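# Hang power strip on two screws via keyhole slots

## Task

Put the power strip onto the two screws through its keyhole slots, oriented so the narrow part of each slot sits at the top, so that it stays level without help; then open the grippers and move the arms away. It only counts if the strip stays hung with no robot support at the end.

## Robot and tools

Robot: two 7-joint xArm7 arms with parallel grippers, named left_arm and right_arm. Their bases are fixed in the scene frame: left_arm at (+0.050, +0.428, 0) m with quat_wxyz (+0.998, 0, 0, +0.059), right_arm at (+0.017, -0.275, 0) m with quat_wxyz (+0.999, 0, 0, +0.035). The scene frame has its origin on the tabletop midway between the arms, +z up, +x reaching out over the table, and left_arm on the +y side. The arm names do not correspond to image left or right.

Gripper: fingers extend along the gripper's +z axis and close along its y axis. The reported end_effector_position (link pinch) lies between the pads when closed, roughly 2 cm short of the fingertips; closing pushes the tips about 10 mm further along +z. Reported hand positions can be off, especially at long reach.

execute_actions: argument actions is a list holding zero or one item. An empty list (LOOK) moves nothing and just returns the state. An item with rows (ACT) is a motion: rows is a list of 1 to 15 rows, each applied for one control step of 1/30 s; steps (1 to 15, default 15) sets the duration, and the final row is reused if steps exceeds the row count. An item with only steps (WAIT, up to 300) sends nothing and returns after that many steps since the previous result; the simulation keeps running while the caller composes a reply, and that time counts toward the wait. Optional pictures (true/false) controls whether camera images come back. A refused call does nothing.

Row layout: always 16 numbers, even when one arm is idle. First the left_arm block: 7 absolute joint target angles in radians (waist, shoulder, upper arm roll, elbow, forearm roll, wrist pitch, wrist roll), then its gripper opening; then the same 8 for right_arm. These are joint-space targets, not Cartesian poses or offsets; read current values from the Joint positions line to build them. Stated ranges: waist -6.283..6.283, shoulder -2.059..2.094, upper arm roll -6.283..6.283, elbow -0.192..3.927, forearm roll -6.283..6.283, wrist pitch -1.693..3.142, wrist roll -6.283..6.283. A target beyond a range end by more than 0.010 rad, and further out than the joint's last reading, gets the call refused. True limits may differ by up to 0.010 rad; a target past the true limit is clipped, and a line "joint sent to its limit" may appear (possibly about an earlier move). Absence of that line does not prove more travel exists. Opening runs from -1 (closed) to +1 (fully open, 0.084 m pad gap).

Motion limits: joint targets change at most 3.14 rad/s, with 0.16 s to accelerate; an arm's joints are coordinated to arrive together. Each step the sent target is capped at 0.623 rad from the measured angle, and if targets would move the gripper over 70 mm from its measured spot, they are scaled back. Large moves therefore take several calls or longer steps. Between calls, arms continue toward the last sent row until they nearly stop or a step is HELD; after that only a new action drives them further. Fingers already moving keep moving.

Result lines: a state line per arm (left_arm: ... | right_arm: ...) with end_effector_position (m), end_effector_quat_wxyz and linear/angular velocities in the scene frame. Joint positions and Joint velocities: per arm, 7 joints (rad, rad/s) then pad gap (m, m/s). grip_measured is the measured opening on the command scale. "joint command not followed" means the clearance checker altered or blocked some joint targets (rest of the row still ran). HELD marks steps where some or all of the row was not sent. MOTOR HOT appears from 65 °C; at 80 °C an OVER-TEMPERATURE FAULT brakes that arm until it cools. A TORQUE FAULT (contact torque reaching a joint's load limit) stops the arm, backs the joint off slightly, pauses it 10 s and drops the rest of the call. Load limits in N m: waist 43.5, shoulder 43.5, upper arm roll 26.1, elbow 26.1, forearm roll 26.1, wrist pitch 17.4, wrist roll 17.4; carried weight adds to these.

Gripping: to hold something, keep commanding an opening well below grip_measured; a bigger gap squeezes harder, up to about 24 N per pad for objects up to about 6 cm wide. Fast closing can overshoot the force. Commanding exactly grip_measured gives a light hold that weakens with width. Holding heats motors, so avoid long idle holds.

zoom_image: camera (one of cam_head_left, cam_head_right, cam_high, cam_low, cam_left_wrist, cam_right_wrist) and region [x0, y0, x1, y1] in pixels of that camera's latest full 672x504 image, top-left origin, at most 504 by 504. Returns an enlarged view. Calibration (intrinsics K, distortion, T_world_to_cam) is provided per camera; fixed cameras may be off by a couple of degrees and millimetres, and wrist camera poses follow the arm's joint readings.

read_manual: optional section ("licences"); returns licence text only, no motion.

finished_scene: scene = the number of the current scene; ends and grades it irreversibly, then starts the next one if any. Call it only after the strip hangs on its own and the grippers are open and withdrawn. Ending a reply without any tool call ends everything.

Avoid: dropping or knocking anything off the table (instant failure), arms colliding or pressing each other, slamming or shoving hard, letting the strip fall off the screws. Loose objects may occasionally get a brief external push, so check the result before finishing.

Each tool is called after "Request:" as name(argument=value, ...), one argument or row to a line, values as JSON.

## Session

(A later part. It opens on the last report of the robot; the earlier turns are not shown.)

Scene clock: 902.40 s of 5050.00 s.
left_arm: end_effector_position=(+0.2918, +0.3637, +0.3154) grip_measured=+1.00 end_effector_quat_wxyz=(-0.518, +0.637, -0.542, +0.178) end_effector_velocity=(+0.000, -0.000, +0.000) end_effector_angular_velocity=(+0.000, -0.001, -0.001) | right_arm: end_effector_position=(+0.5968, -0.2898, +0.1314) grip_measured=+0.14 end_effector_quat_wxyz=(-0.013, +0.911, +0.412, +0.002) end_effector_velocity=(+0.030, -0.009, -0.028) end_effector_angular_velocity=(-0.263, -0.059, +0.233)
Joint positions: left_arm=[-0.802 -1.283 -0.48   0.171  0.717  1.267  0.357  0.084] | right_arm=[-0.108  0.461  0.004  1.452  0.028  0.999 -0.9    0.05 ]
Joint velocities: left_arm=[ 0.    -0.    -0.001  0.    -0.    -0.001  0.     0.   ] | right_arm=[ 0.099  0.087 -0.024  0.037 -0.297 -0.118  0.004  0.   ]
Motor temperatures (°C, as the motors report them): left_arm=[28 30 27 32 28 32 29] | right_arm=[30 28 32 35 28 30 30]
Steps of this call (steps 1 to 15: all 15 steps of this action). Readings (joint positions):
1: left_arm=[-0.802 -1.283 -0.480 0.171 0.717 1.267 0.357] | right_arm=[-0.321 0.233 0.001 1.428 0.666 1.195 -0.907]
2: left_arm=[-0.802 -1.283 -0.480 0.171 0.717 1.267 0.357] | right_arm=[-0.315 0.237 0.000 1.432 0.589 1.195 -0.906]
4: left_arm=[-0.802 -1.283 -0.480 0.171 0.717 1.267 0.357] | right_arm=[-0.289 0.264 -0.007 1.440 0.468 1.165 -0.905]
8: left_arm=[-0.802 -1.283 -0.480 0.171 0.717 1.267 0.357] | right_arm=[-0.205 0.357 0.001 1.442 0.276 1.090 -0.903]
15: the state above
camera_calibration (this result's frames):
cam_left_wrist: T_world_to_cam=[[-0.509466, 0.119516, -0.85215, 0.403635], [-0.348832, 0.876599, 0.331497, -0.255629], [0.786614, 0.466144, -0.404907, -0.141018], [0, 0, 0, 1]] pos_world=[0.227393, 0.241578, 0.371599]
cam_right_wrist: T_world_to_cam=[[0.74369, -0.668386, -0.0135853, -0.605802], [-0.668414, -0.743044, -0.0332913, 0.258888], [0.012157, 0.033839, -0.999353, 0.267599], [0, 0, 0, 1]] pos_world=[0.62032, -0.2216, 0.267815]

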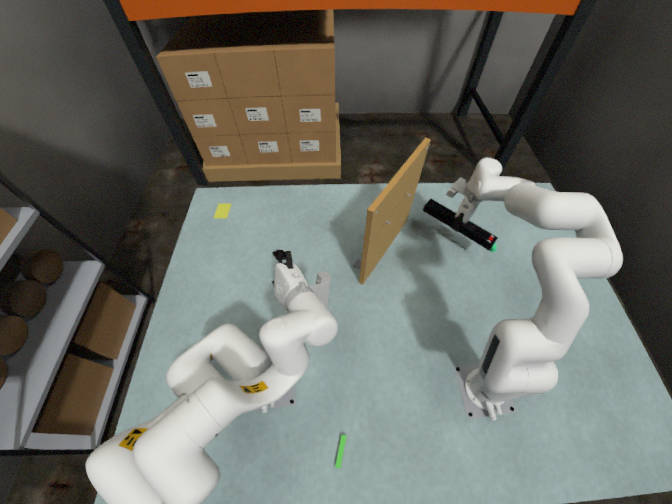

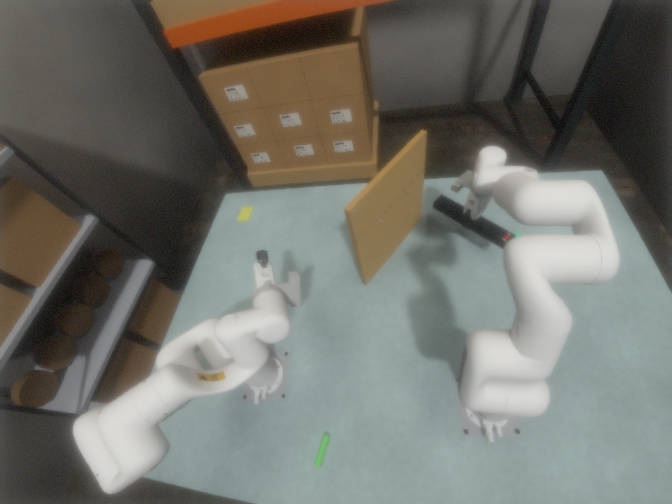

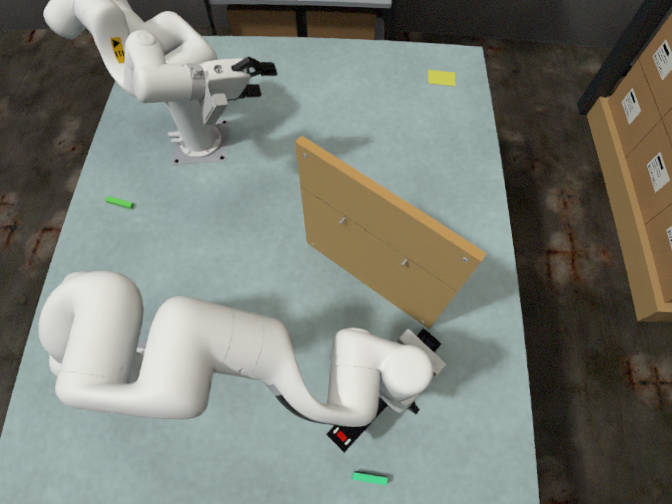

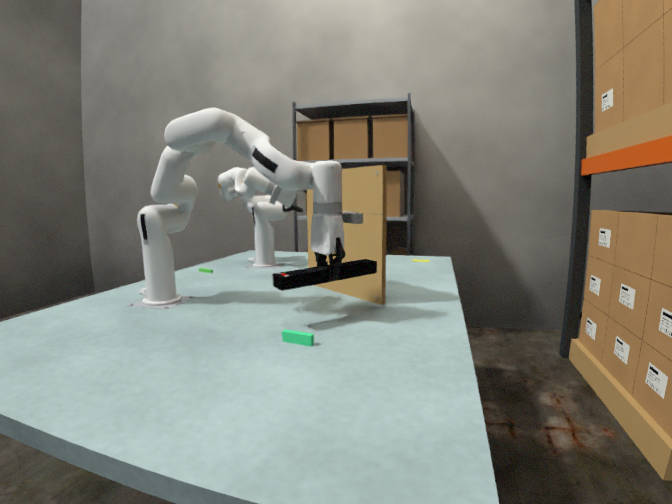

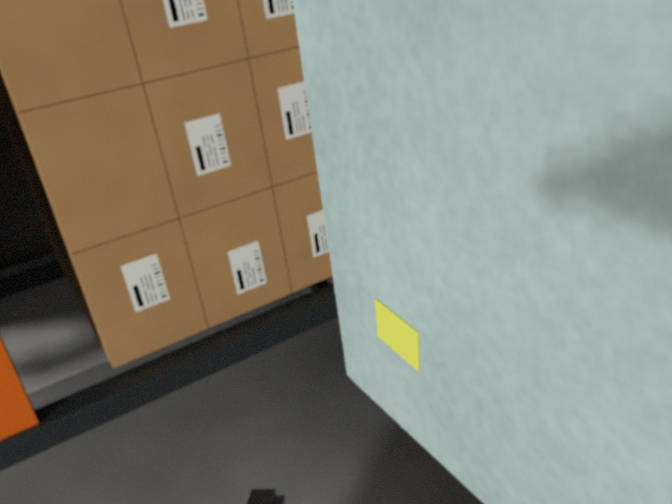

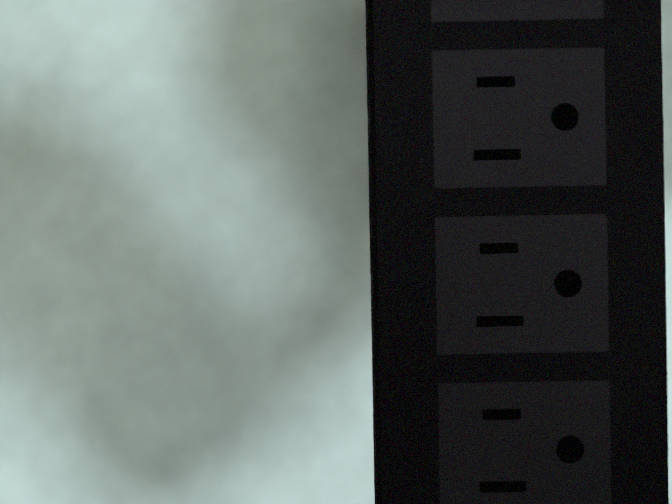

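Request:
execute_actions(
  actions=[
    {"rows":[[-0.802,-1.283,-0.48,0.171,0.717,1.267,0.357,1,-0.1,0.621,0,1.394,0,0.773,-0.9,-1]],"steps":15},
  ],
  pictures=false,
)

Request:
execute_actions(
  actions=[
    {"rows":[[-0.802,-1.283,-0.48,0.171,0.717,1.267,0.357,1,-0.1,0.621,0,1.394,0,0.773,-0.9,-1],[-0.802,-1.283,-0.48,0.171,0.717,1.267,0.357,1,-0.1,0.621,0,1.394,0,0.773,-0.9,-1],[-0.802,-1.283,-0.48,0.171,0.717,1.267,0.357,1,-0.1,0.621,0,1.394,0,0.773,-0.9,-1],[-0.802,-1.283,-0.48,0.171,0.717,1.267,0.357,1,-0.1,0.621,0,1.394,0,0.773,-0.9,-1],[-0.802,-1.283,-0.48,0.171,0.717,1.267,0.357,1,-0.1,0.621,0,1.394,0,0.773,-0.9,0.1],[-0.802,-1.283,-0.48,0.171,0.717,1.267,0.357,1,-0.1,0.621,0,1.394,0,0.773,-0.9,0.3],[-0.802,-1.283,-0.48,0.171,0.717,1.267,0.357,1,-0.1,0.621,0,1.394,0,0.773,-0.9,0.6]],"steps":15},
  ],
)

Scene clock: 918.00 s of 5050.00 s.
left_arm: end_effector_position=(+0.2918, +0.3637, +0.3154) grip_measured=+1.00 end_effector_quat_wxyz=(-0.518, +0.637, -0.542, +0.178) end_effector_velocity=(-0.000, +0.000, +0.000) end_effector_angular_velocity=(+0.001, -0.000, +0.000) | right_arm: end_effector_position=(+0.6021, -0.2926, +0.0361) grip_measured=+0.14 end_effector_quat_wxyz=(+0.001, +0.907, +0.421, +0.002) end_effector_velocity=(+0.032, -0.001, +0.027) end_effector_angular_velocity=(-0.004, -0.107, -0.001)
Joint positions: left_arm=[-0.802 -1.283 -0.48   0.171  0.717  1.267  0.357  0.084] | right_arm=[-0.1    0.616 -0.     1.398  0.     0.776 -0.9    0.05 ]
Joint velocities: left_arm=[-0.    -0.    -0.001  0.     0.     0.001  0.001  0.   ] | right_arm=[ 0.    -0.019 -0.001  0.03   0.001 -0.058 -0.     0.   ]
Motor temperatures (°C, as the motors report them): left_arm=[28 30 27 32 28 32 29] | right_arm=[30 28 32 35 28 30 30]
Steps of this call (steps 1 to 30: the robot went on to your last target; steps 31 to 90: nothing new was sent; then 12.10 s passed at rest; steps 91 to 105: all 15 steps of this action). Readings (joint positions):
91: left_arm=[-0.802 -1.283 -0.480 0.171 0.717 1.267 0.357] | right_arm=[-0.100 0.468 -0.000 1.456 -0.000 0.988 -0.900]
92: left_arm=[-0.802 -1.283 -0.480 0.171 0.717 1.267 0.357] | right_arm=[-0.100 0.470 -0.000 1.455 -0.000 0.984 -0.900]
94: left_arm=[-0.802 -1.283 -0.480 0.171 0.717 1.267 0.357] | right_arm=[-0.100 0.492 -0.000 1.450 0.000 0.942 -0.900]
98: left_arm=[-0.802 -1.283 -0.480 0.171 0.717 1.267 0.357] | right_arm=[-0.100 0.585 0.000 1.406 -0.000 0.831 -0.900]
105: the state above

Scene clock: 918.50 s of 5050.00 s.
left_arm: end_effector_position=(+0.2918, +0.3637, +0.3154) grip_measured=+1.00 end_effector_quat_wxyz=(-0.518, +0.637, -0.542, +0.178) end_effector_velocity=(-0.000, -0.000, +0.000) end_effector_angular_velocity=(-0.001, -0.001, -0.001) | right_arm: end_effector_position=(+0.6006, -0.2926, +0.0330) grip_measured=+0.59 end_effector_quat_wxyz=(+0.000, +0.907, +0.421, +0.001) end_effector_velocity=(-0.008, +0.001, -0.010) end_effector_angular_velocity=(+0.001, +0.023, +0.002)
Joint positions: left_arm=[-0.802 -1.283 -0.48   0.171  0.717  1.267  0.357  0.084] | right_arm=[-0.1    0.62  -0.     1.395 -0.     0.773 -0.9    0.069]
Joint velocities: left_arm=[ 0.    -0.001 -0.     0.001 -0.    -0.001 -0.     0.   ] | right_arm=[ 0.001  0.01   0.001 -0.01  -0.001  0.003 -0.    -0.   ]
Motor temperatures (°C, as the motors report them): left_arm=[28 30 27 32 28 32 29] | right_arm=[30 28 32 35 28 30 30]
Steps of this call (steps 1 to 15: all 15 steps of this action). Readings (joint positions):
1: left_arm=[-0.802 -1.283 -0.480 0.171 0.717 1.267 0.357] | right_arm=[-0.100 0.616 -0.000 1.398 0.000 0.775 -0.900]
2: left_arm=[-0.802 -1.283 -0.480 0.171 0.717 1.267 0.357] | right_arm=[-0.100 0.616 -0.000 1.398 0.000 0.774 -0.900]
4: left_arm=[-0.802 -1.283 -0.480 0.171 0.717 1.267 0.357] | right_arm=[-0.100 0.618 -0.000 1.396 0.000 0.774 -0.900]
8: left_arm=[-0.802 -1.283 -0.480 0.171 0.717 1.267 0.357] | right_arm=[-0.100 0.619 0.000 1.395 -0.000 0.773 -0.900]
15: the state above
camera_calibration (this result's frames):
cam_left_wrist: T_world_to_cam=[[-0.509466, 0.119516, -0.85215, 0.403635], [-0.348832, 0.876599, 0.331497, -0.255629], [0.786613, 0.466144, -0.404907, -0.141018], [0, 0, 0, 1]] pos_world=[0.227393, 0.241578, 0.371599]
cam_right_wrist: T_world_to_cam=[[0.756256, -0.654204, 0.00969781, -0.616002], [-0.653961, -0.756269, -0.0198178, 0.243149], [0.0202991, 0.00864537, -0.999757, 0.157022], [0, 0, 0, 1]] pos_world=[0.621678, -0.220462, 0.167777]

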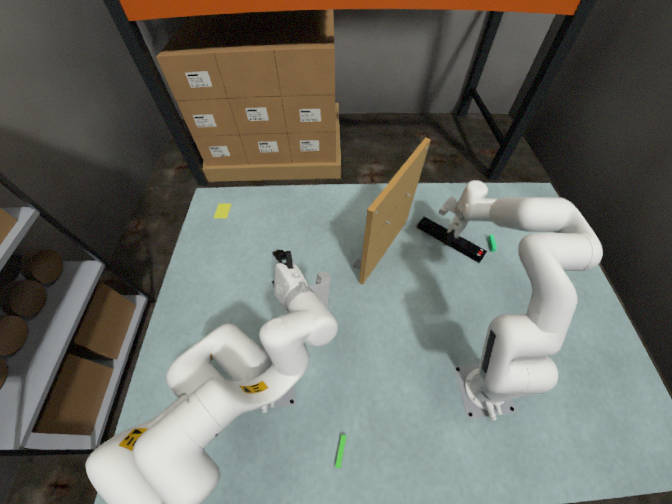

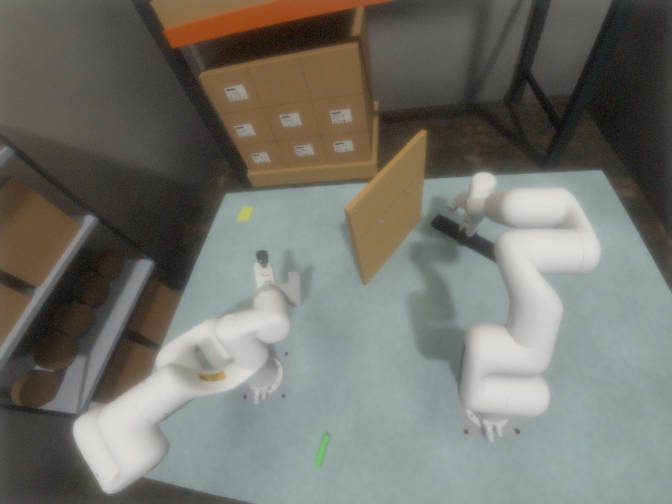

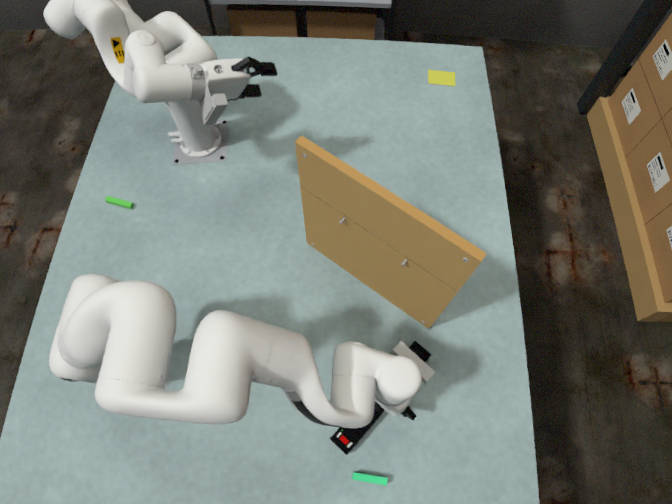

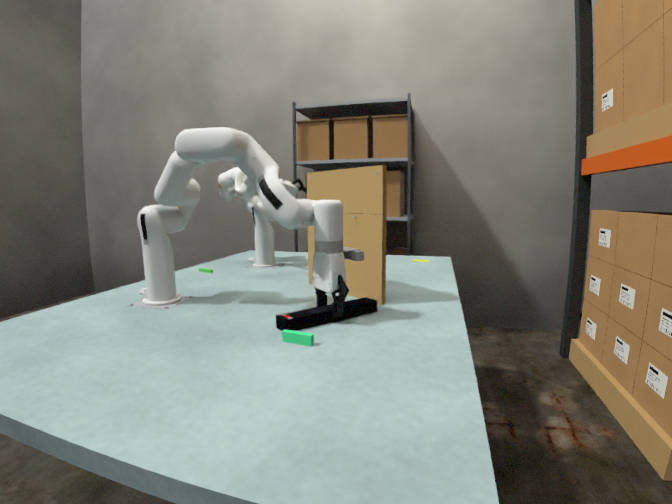

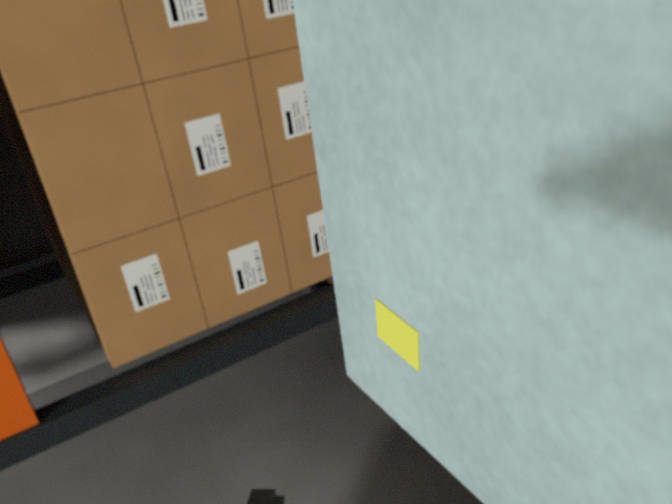

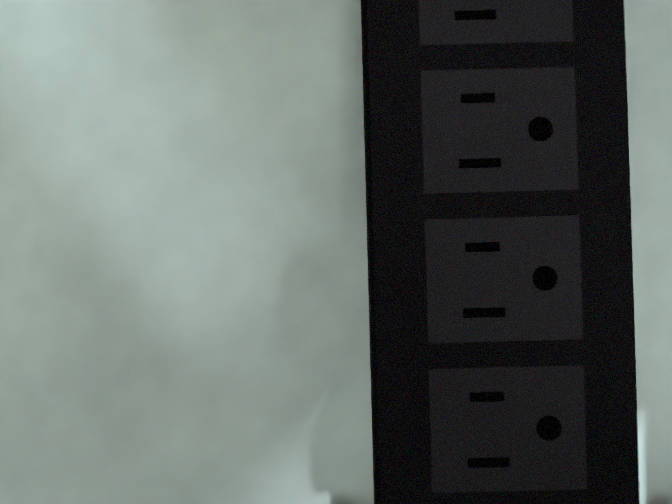

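Request:
execute_actions(
  actions=[
    {"rows":[[-0.802,-1.283,-0.48,0.171,0.717,1.267,0.357,1,-0.1,0.621,0,1.394,0,0.773,-0.9,0.3],[-0.802,-1.283,-0.48,0.171,0.717,1.267,0.357,1,-0.1,0.621,0,1.394,0,0.773,-0.9,0.2],[-0.802,-1.283,-0.48,0.171,0.717,1.267,0.357,1,-0.1,0.621,0,1.394,0,0.773,-0.9,0.1],[-0.802,-1.283,-0.48,0.171,0.717,1.267,0.357,1,-0.1,0.621,0,1.394,0,0.773,-0.9,0],[-0.802,-1.283,-0.48,0.171,0.717,1.267,0.357,1,-0.1,0.621,0,1.394,0,0.773,-0.9,-0.3],[-0.802,-1.283,-0.48,0.171,0.717,1.267,0.357,1,-0.1,0.621,0,1.394,0,0.773,-0.9,-0.6],[-0.802,-1.283,-0.48,0.171,0.717,1.267,0.357,1,-0.1,0.621,0,1.394,0,0.773,-0.9,-1]],"steps":12},
  ],
  pictures=false,
)

Request:
execute_actions(
  actions=[
    {"rows":[[-0.802,-1.283,-0.48,0.171,0.717,1.267,0.357,1,-0.4,0.25,0,1.45,0,1.2,-0.9,-1]],"steps":15},
  ],
  pictures=false,
)

Request:
execute_actions(
  actions=[
    {"rows":[[-0.802,-1.283,-0.48,0.171,0.717,1.267,0.357,1,-0.4,0.5,0,2.15,0,-1.68,0,-1]],"steps":15},
  ],
  pictures=false,
)

Request:
execute_actions(
  actions=[
    {"steps":75},
  ],
  pictures=false,
)

Request:
execute_actions(
  actions=[
    {"rows":[[-0.802,-1.283,-0.48,0.171,0.717,1.267,0.357,1,-0.2,0.75,0,2.15,0,-1.68,0,-1]],"steps":15},
  ],
  pictures=false,
)

Request:
execute_actions(
  actions=[
    {"steps":20},
  ],
)

Scene clock: 935.07 s of 5050.00 s.
left_arm: end_effector_position=(+0.2918, +0.3637, +0.3154) grip_measured=+1.00 end_effector_quat_wxyz=(-0.518, +0.637, -0.542, +0.178) end_effector_velocity=(+0.000, -0.001, +0.000) end_effector_angular_velocity=(+0.000, -0.001, -0.002) | right_arm: end_effector_position=(+0.6002, -0.2927, +0.0324) grip_measured=+0.14 end_effector_quat_wxyz=(+0.000, +0.907, +0.421, +0.000) end_effector_velocity=(-0.000, -0.000, -0.000) end_effector_angular_velocity=(-0.000, +0.000, -0.000)
Joint positions: left_arm=[-0.802 -1.283 -0.48   0.171  0.717  1.267  0.357  0.084] | right_arm=[-0.1    0.621 -0.     1.394 -0.     0.773 -0.9    0.05 ]
Joint velocities: left_arm=[-0.    -0.    -0.001  0.     0.    -0.002  0.    -0.   ] | right_arm=[-0.001 -0.001  0.    -0.001 -0.    -0.     0.     0.   ]
Motor temperatures (°C, as the motors report them): left_arm=[28 30 27 32 28 32 29] | right_arm=[30 28 32 34 28 29 30]
Steps of this call (steps 1 to 15: the robot went on to your last target; steps 16 to 90: nothing new was sent; then 13.17 s passed at rest; steps 91 to 102: all 12 steps of this action). Readings (joint positions):
91: left_arm=[-0.802 -1.283 -0.480 0.171 0.717 1.267 0.357] | right_arm=[-0.100 0.621 -0.000 1.394 -0.000 0.773 -0.900]
92: left_arm=[-0.802 -1.283 -0.480 0.171 0.717 1.267 0.357] | right_arm=[-0.100 0.621 -0.000 1.394 0.000 0.773 -0.900]
94: left_arm=[-0.802 -1.283 -0.480 0.171 0.717 1.267 0.357] | right_arm=[-0.100 0.621 -0.000 1.394 -0.000 0.773 -0.900]
98: left_arm=[-0.802 -1.283 -0.480 0.171 0.717 1.267 0.357] | right_arm=[-0.100 0.621 -0.000 1.394 -0.000 0.773 -0.900]
102: the state above

Scene clock: 935.57 s of 5050.00 s.
left_arm: end_effector_position=(+0.2918, +0.3637, +0.3154) grip_measured=+1.00 end_effector_quat_wxyz=(-0.518, +0.637, -0.542, +0.178) end_effector_velocity=(+0.000, +0.000, -0.001) end_effector_angular_velocity=(+0.001, +0.002, +0.000) | right_arm: end_effector_position=(+0.5682, -0.4071, +0.1701) grip_measured=+0.14 end_effector_quat_wxyz=(-0.000, +0.945, +0.326, -0.001) end_effector_velocity=(-0.141, -0.244, +0.327) end_effector_angular_velocity=(-0.003, -0.015, -0.476)
Joint positions: left_arm=[-0.802 -1.283 -0.48   0.171  0.717  1.267  0.357  0.084] | right_arm=[-0.304  0.37  -0.001  1.431  0.     1.063 -0.9    0.05 ]
Joint velocities: left_arm=[-0.     0.     0.001 -0.002 -0.    -0.     0.001 -0.   ] | right_arm=[-0.479 -0.599  0.002  0.093 -0.001  0.677  0.     0.   ]
Motor temperatures (°C, as the motors report them): left_arm=[28 30 27 32 28 32 29] | right_arm=[30 28 32 34 28 29 30]
Steps of this call (steps 1 to 15: all 15 steps of this action). Readings (joint positions):
1: left_arm=[-0.802 -1.283 -0.480 0.171 0.717 1.267 0.357] | right_arm=[-0.100 0.621 -0.000 1.394 -0.000 0.773 -0.900]
2: left_arm=[-0.802 -1.283 -0.480 0.171 0.717 1.267 0.357] | right_arm=[-0.102 0.619 0.001 1.394 0.000 0.777 -0.900]
4: left_arm=[-0.802 -1.283 -0.480 0.171 0.717 1.267 0.357] | right_arm=[-0.124 0.595 0.007 1.391 0.000 0.817 -0.900]
8: left_arm=[-0.802 -1.283 -0.480 0.171 0.717 1.267 0.357] | right_arm=[-0.192 0.510 -0.001 1.410 -0.000 0.904 -0.900]
15: the state above

Scene clock: 936.07 s of 5050.00 s.
left_arm: end_effector_position=(+0.2918, +0.3637, +0.3154) grip_measured=+1.00 end_effector_quat_wxyz=(-0.518, +0.637, -0.542, +0.178) end_effector_velocity=(-0.000, +0.000, -0.000) end_effector_angular_velocity=(-0.000, +0.001, -0.000) | right_arm: end_effector_position=(+0.6828, -0.4755, +0.3211) grip_measured=+0.14 end_effector_quat_wxyz=(+0.104, +0.959, +0.150, +0.216) end_effector_velocity=(+0.256, -0.114, +0.363) end_effector_angular_velocity=(-0.003, -1.306, -0.763)
Joint positions: left_arm=[-0.802 -1.283 -0.48   0.171  0.717  1.267  0.357  0.084] | right_arm=[-0.363  0.393  0.001  1.715  0.     0.838 -0.604  0.05 ]
Joint velocities: left_arm=[-0.001  0.     0.001 -0.    -0.     0.001  0.     0.   ] | right_arm=[-0.051  0.157  0.001  0.607 -0.001 -0.802  0.806 -0.   ]
Motor temperatures (°C, as the motors report them): left_arm=[28 30 27 32 28 32 29] | right_arm=[30 28 32 34 28 29 30]
Steps of this call (steps 1 to 15: all 15 steps of this action). Readings (joint positions):
1: left_arm=[-0.802 -1.283 -0.480 0.171 0.717 1.267 0.357] | right_arm=[-0.320 0.350 -0.001 1.434 0.000 1.085 -0.900]
2: left_arm=[-0.802 -1.283 -0.480 0.171 0.717 1.267 0.357] | right_arm=[-0.334 0.333 -0.002 1.440 -0.000 1.104 -0.897]
4: left_arm=[-0.802 -1.283 -0.480 0.171 0.717 1.267 0.357] | right_arm=[-0.348 0.320 -0.006 1.468 -0.001 1.109 -0.873]
8: left_arm=[-0.802 -1.283 -0.480 0.171 0.717 1.267 0.357] | right_arm=[-0.350 0.353 0.001 1.560 0.000 1.013 -0.779]
15: the state above

Scene clock: 938.57 s of 5050.00 s.
left_arm: end_effector_position=(+0.2918, +0.3637, +0.3154) grip_measured=+1.00 end_effector_quat_wxyz=(-0.518, +0.637, -0.542, +0.178) end_effector_velocity=(+0.000, +0.000, -0.001) end_effector_angular_velocity=(+0.002, +0.000, +0.001) | right_arm: end_effector_position=(+0.3950, -0.4045, +0.8361) grip_measured=+0.14 end_effector_quat_wxyz=(+0.164, -0.093, +0.015, +0.982) end_effector_velocity=(-0.001, -0.000, -0.000) end_effector_angular_velocity=(-0.001, -0.002, -0.001)
Joint positions: left_arm=[-0.802 -1.283 -0.48   0.171  0.717  1.267  0.357  0.084] | right_arm=[-0.4   0.5   0.    2.15  0.   -1.68 -0.    0.05]
Joint velocities: left_arm=[ 0.001  0.    -0.002 -0.001 -0.     0.     0.     0.   ] | right_arm=[-0.    -0.    -0.001  0.     0.    -0.002  0.    -0.   ]
Motor temperatures (°C, as the motors report them): left_arm=[28 30 27 32 28 32 29] | right_arm=[30 28 32 34 28 29 30]
Steps of this call (steps 1 to 75: the robot went on to your last target). Readings (joint positions):
1: left_arm=[-0.802 -1.283 -0.480 0.171 0.717 1.267 0.357] | right_arm=[-0.365 0.398 0.001 1.735 0.000 0.811 -0.577]
2: left_arm=[-0.802 -1.283 -0.480 0.171 0.717 1.267 0.357] | right_arm=[-0.366 0.403 0.001 1.754 0.000 0.783 -0.549]
4: left_arm=[-0.802 -1.283 -0.480 0.171 0.717 1.267 0.357] | right_arm=[-0.369 0.412 0.001 1.792 0.000 0.726 -0.496]
8: left_arm=[-0.802 -1.283 -0.480 0.171 0.717 1.267 0.357] | right_arm=[-0.375 0.430 0.000 1.862 0.000 0.602 -0.399]
75: the state above

Scene clock: 939.07 s of 5050.00 s.
left_arm: end_effector_position=(+0.2918, +0.3637, +0.3154) grip_measured=+1.00 end_effector_quat_wxyz=(-0.518, +0.637, -0.542, +0.178) end_effector_velocity=(-0.000, -0.000, +0.001) end_effector_angular_velocity=(-0.001, -0.002, -0.000) | right_arm: end_effector_position=(+0.5346, -0.3490, +0.7256) grip_measured=+0.14 end_effector_quat_wxyz=(+0.071, +0.026, -0.002, +0.997) end_effector_velocity=(+0.140, +0.083, -0.144) end_effector_angular_velocity=(+0.044, +0.286, +0.200)
Joint positions: left_arm=[-0.802 -1.283 -0.48   0.171  0.717  1.267  0.357  0.084] | right_arm=[-0.212  0.736  0.002  2.146 -0.001 -1.679  0.     0.05 ]
Joint velocities: left_arm=[-0.    -0.001 -0.     0.002  0.     0.001 -0.    -0.   ] | right_arm=[ 0.193  0.259  0.008 -0.03  -0.002  0.001  0.     0.   ]
Motor temperatures (°C, as the motors report them): left_arm=[28 30 27 32 28 32 29] | right_arm=[30 28 32 34 28 29 30]
Steps of this call (steps 1 to 15: all 15 steps of this action). Readings (joint positions):
1: left_arm=[-0.802 -1.283 -0.480 0.171 0.717 1.267 0.357] | right_arm=[-0.400 0.500 -0.000 2.150 0.000 -1.680 -0.000]
2: left_arm=[-0.802 -1.283 -0.480 0.171 0.717 1.267 0.357] | right_arm=[-0.398 0.503 -0.001 2.151 0.000 -1.680 -0.000]
4: left_arm=[-0.802 -1.283 -0.480 0.171 0.717 1.267 0.357] | right_arm=[-0.373 0.529 -0.003 2.157 0.001 -1.681 -0.000]
8: left_arm=[-0.802 -1.283 -0.480 0.171 0.717 1.267 0.357] | right_arm=[-0.309 0.616 0.000 2.148 -0.000 -1.679 0.000]
15: the state above

Scene clock: 939.73 s of 5050.00 s.
left_arm: end_effector_position=(+0.2918, +0.3637, +0.3154) grip_measured=+1.00 end_effector_quat_wxyz=(-0.518, +0.637, -0.542, +0.178) end_effector_velocity=(+0.000, +0.000, -0.000) end_effector_angular_velocity=(+0.000, +0.000, +0.000) | right_arm: end_effector_position=(+0.5403, -0.3436, +0.7196) grip_measured=+0.14 end_effector_quat_wxyz=(+0.065, +0.031, -0.002, +0.997) end_effector_velocity=(+0.001, +0.001, -0.001) end_effector_angular_velocity=(+0.000, +0.003, +0.002)
Joint positions: left_arm=[-0.802 -1.283 -0.48   0.171  0.717  1.267  0.357  0.084] | right_arm=[-0.2   0.75 -0.    2.15  0.   -1.68 -0.    0.05]
Joint velocities: left_arm=[ 0.    -0.     0.    -0.001  0.    -0.    -0.    -0.   ] | right_arm=[ 0.002  0.002 -0.    -0.001 -0.     0.    -0.    -0.   ]
Motor temperatures (°C, as the motors report them): left_arm=[28 30 27 32 28 32 29] | right_arm=[30 28 32 34 28 29 30]
Steps of this call (steps 1 to 20: the robot went on to your last target). Readings (joint positions):
1: left_arm=[-0.802 -1.283 -0.480 0.171 0.717 1.267 0.357] | right_arm=[-0.208 0.743 0.002 2.146 -0.001 -1.679 0.000]
2: left_arm=[-0.802 -1.283 -0.480 0.171 0.717 1.267 0.357] | right_arm=[-0.205 0.746 0.001 2.147 -0.000 -1.680 0.000]
4: left_arm=[-0.802 -1.283 -0.480 0.171 0.717 1.267 0.357] | right_arm=[-0.203 0.746 -0.000 2.150 0.000 -1.680 -0.000]
8: left_arm=[-0.802 -1.283 -0.480 0.171 0.717 1.267 0.357] | right_arm=[-0.202 0.746 -0.001 2.152 0.000 -1.680 -0.000]
20: the state above
camera_calibration (this result's frames):
cam_left_wrist: T_world_to_cam=[[-0.509466, 0.119516, -0.85215, 0.403635], [-0.348832, 0.876599, 0.331497, -0.255629], [0.786614, 0.466144, -0.404906, -0.141018], [0, 0, 0, 1]] pos_world=[0.227393, 0.241578, 0.371599]
cam_right_wrist: T_world_to_cam=[[-0.119726, -0.992766, -0.00901887, -0.239949], [0.991958, -0.119244, -0.0424216, -0.475409], [0.0410393, -0.0140253, 0.999059, -0.612266], [0, 0, 0, 1]] pos_world=[0.467985, -0.30349, 0.589358]

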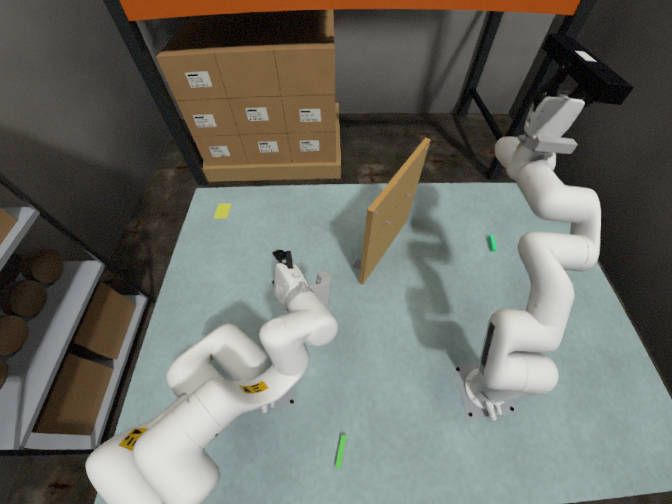

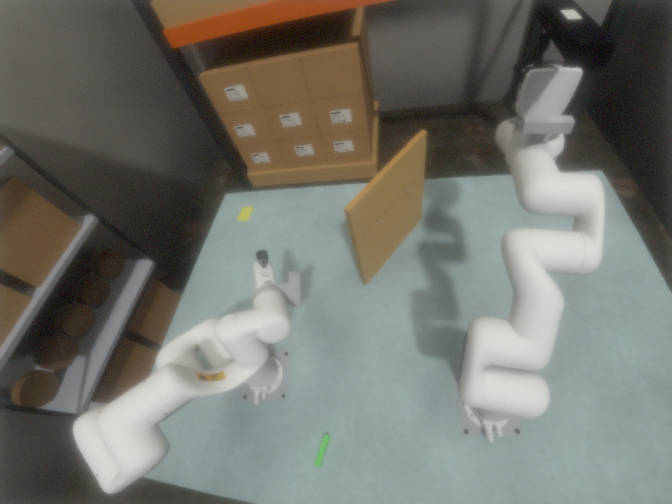

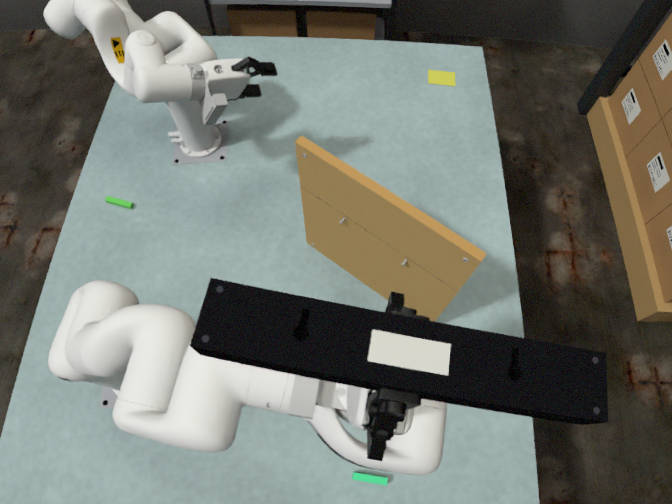

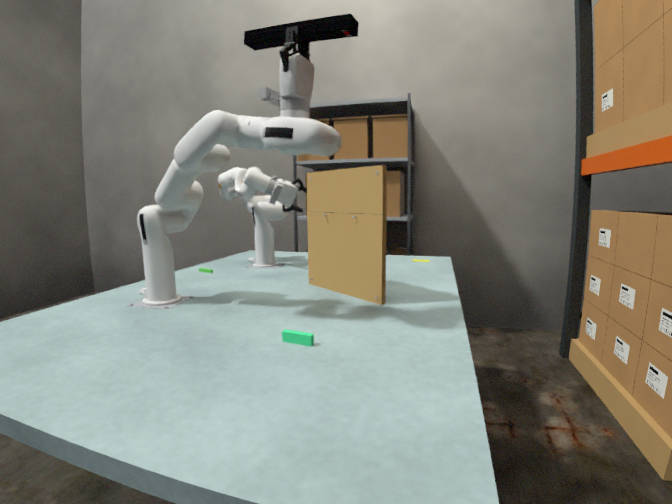

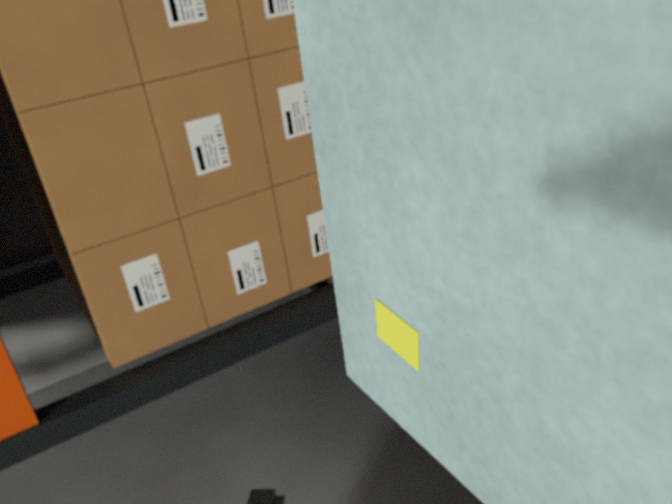

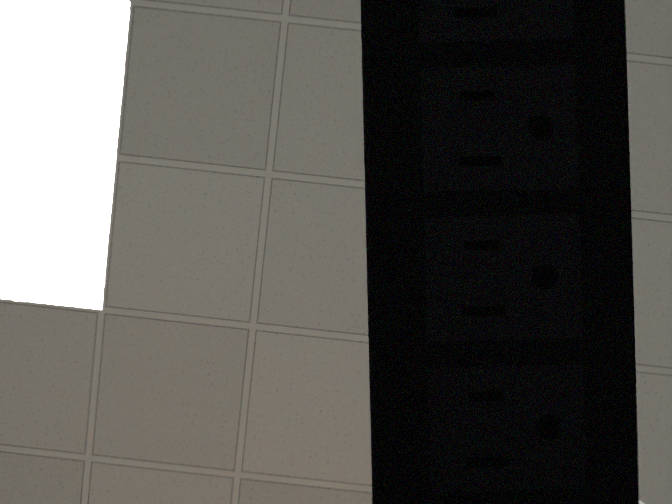

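Request:
zoom_image(
  camera="cam_high",
  region=[185,270,415,470],
)

Request:
zoom_image(
  camera="cam_high",
  region=[385,280,615,470],
)

Region (185, 270, 415, 470) of cam_high's 672x504 image, scaled by 2.191, with more detail than that image has; it fills the top 438 rows of this view, and the rest is white.

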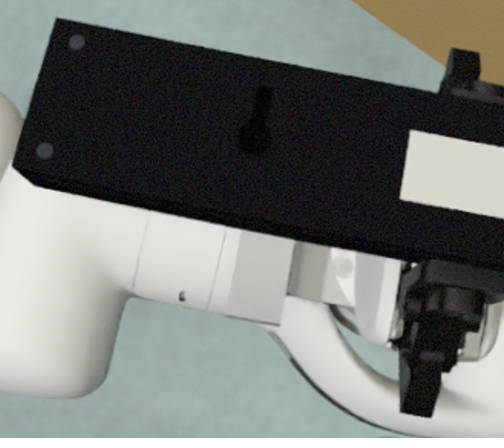

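Region (385, 280, 615, 470) of cam_high's 672x504 image, scaled by 2.191, with more detail than that image has; it fills the top 416 rows of this view, and the rest is white.

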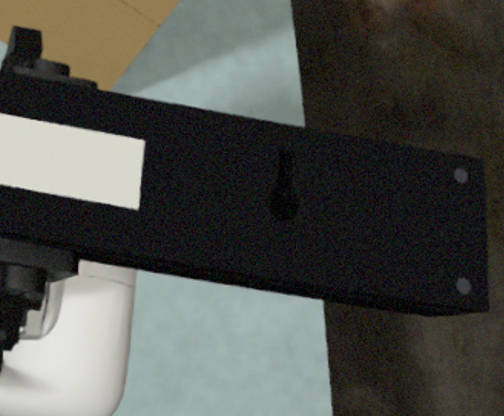

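Request:
zoom_image(
  camera="cam_high",
  region=[340,270,480,470],
)

Region (340, 270, 480, 470) of cam_high's 672x504 image, scaled by 2.520, with more detail than that image has; it fills the left 353 columns of this view, and the rest is white.

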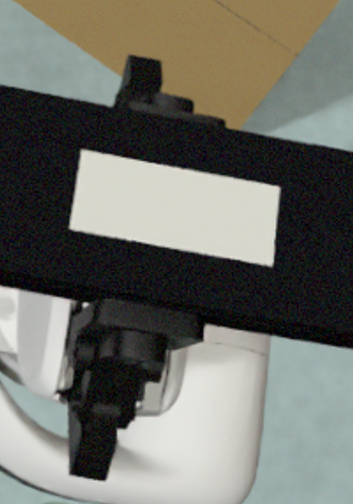

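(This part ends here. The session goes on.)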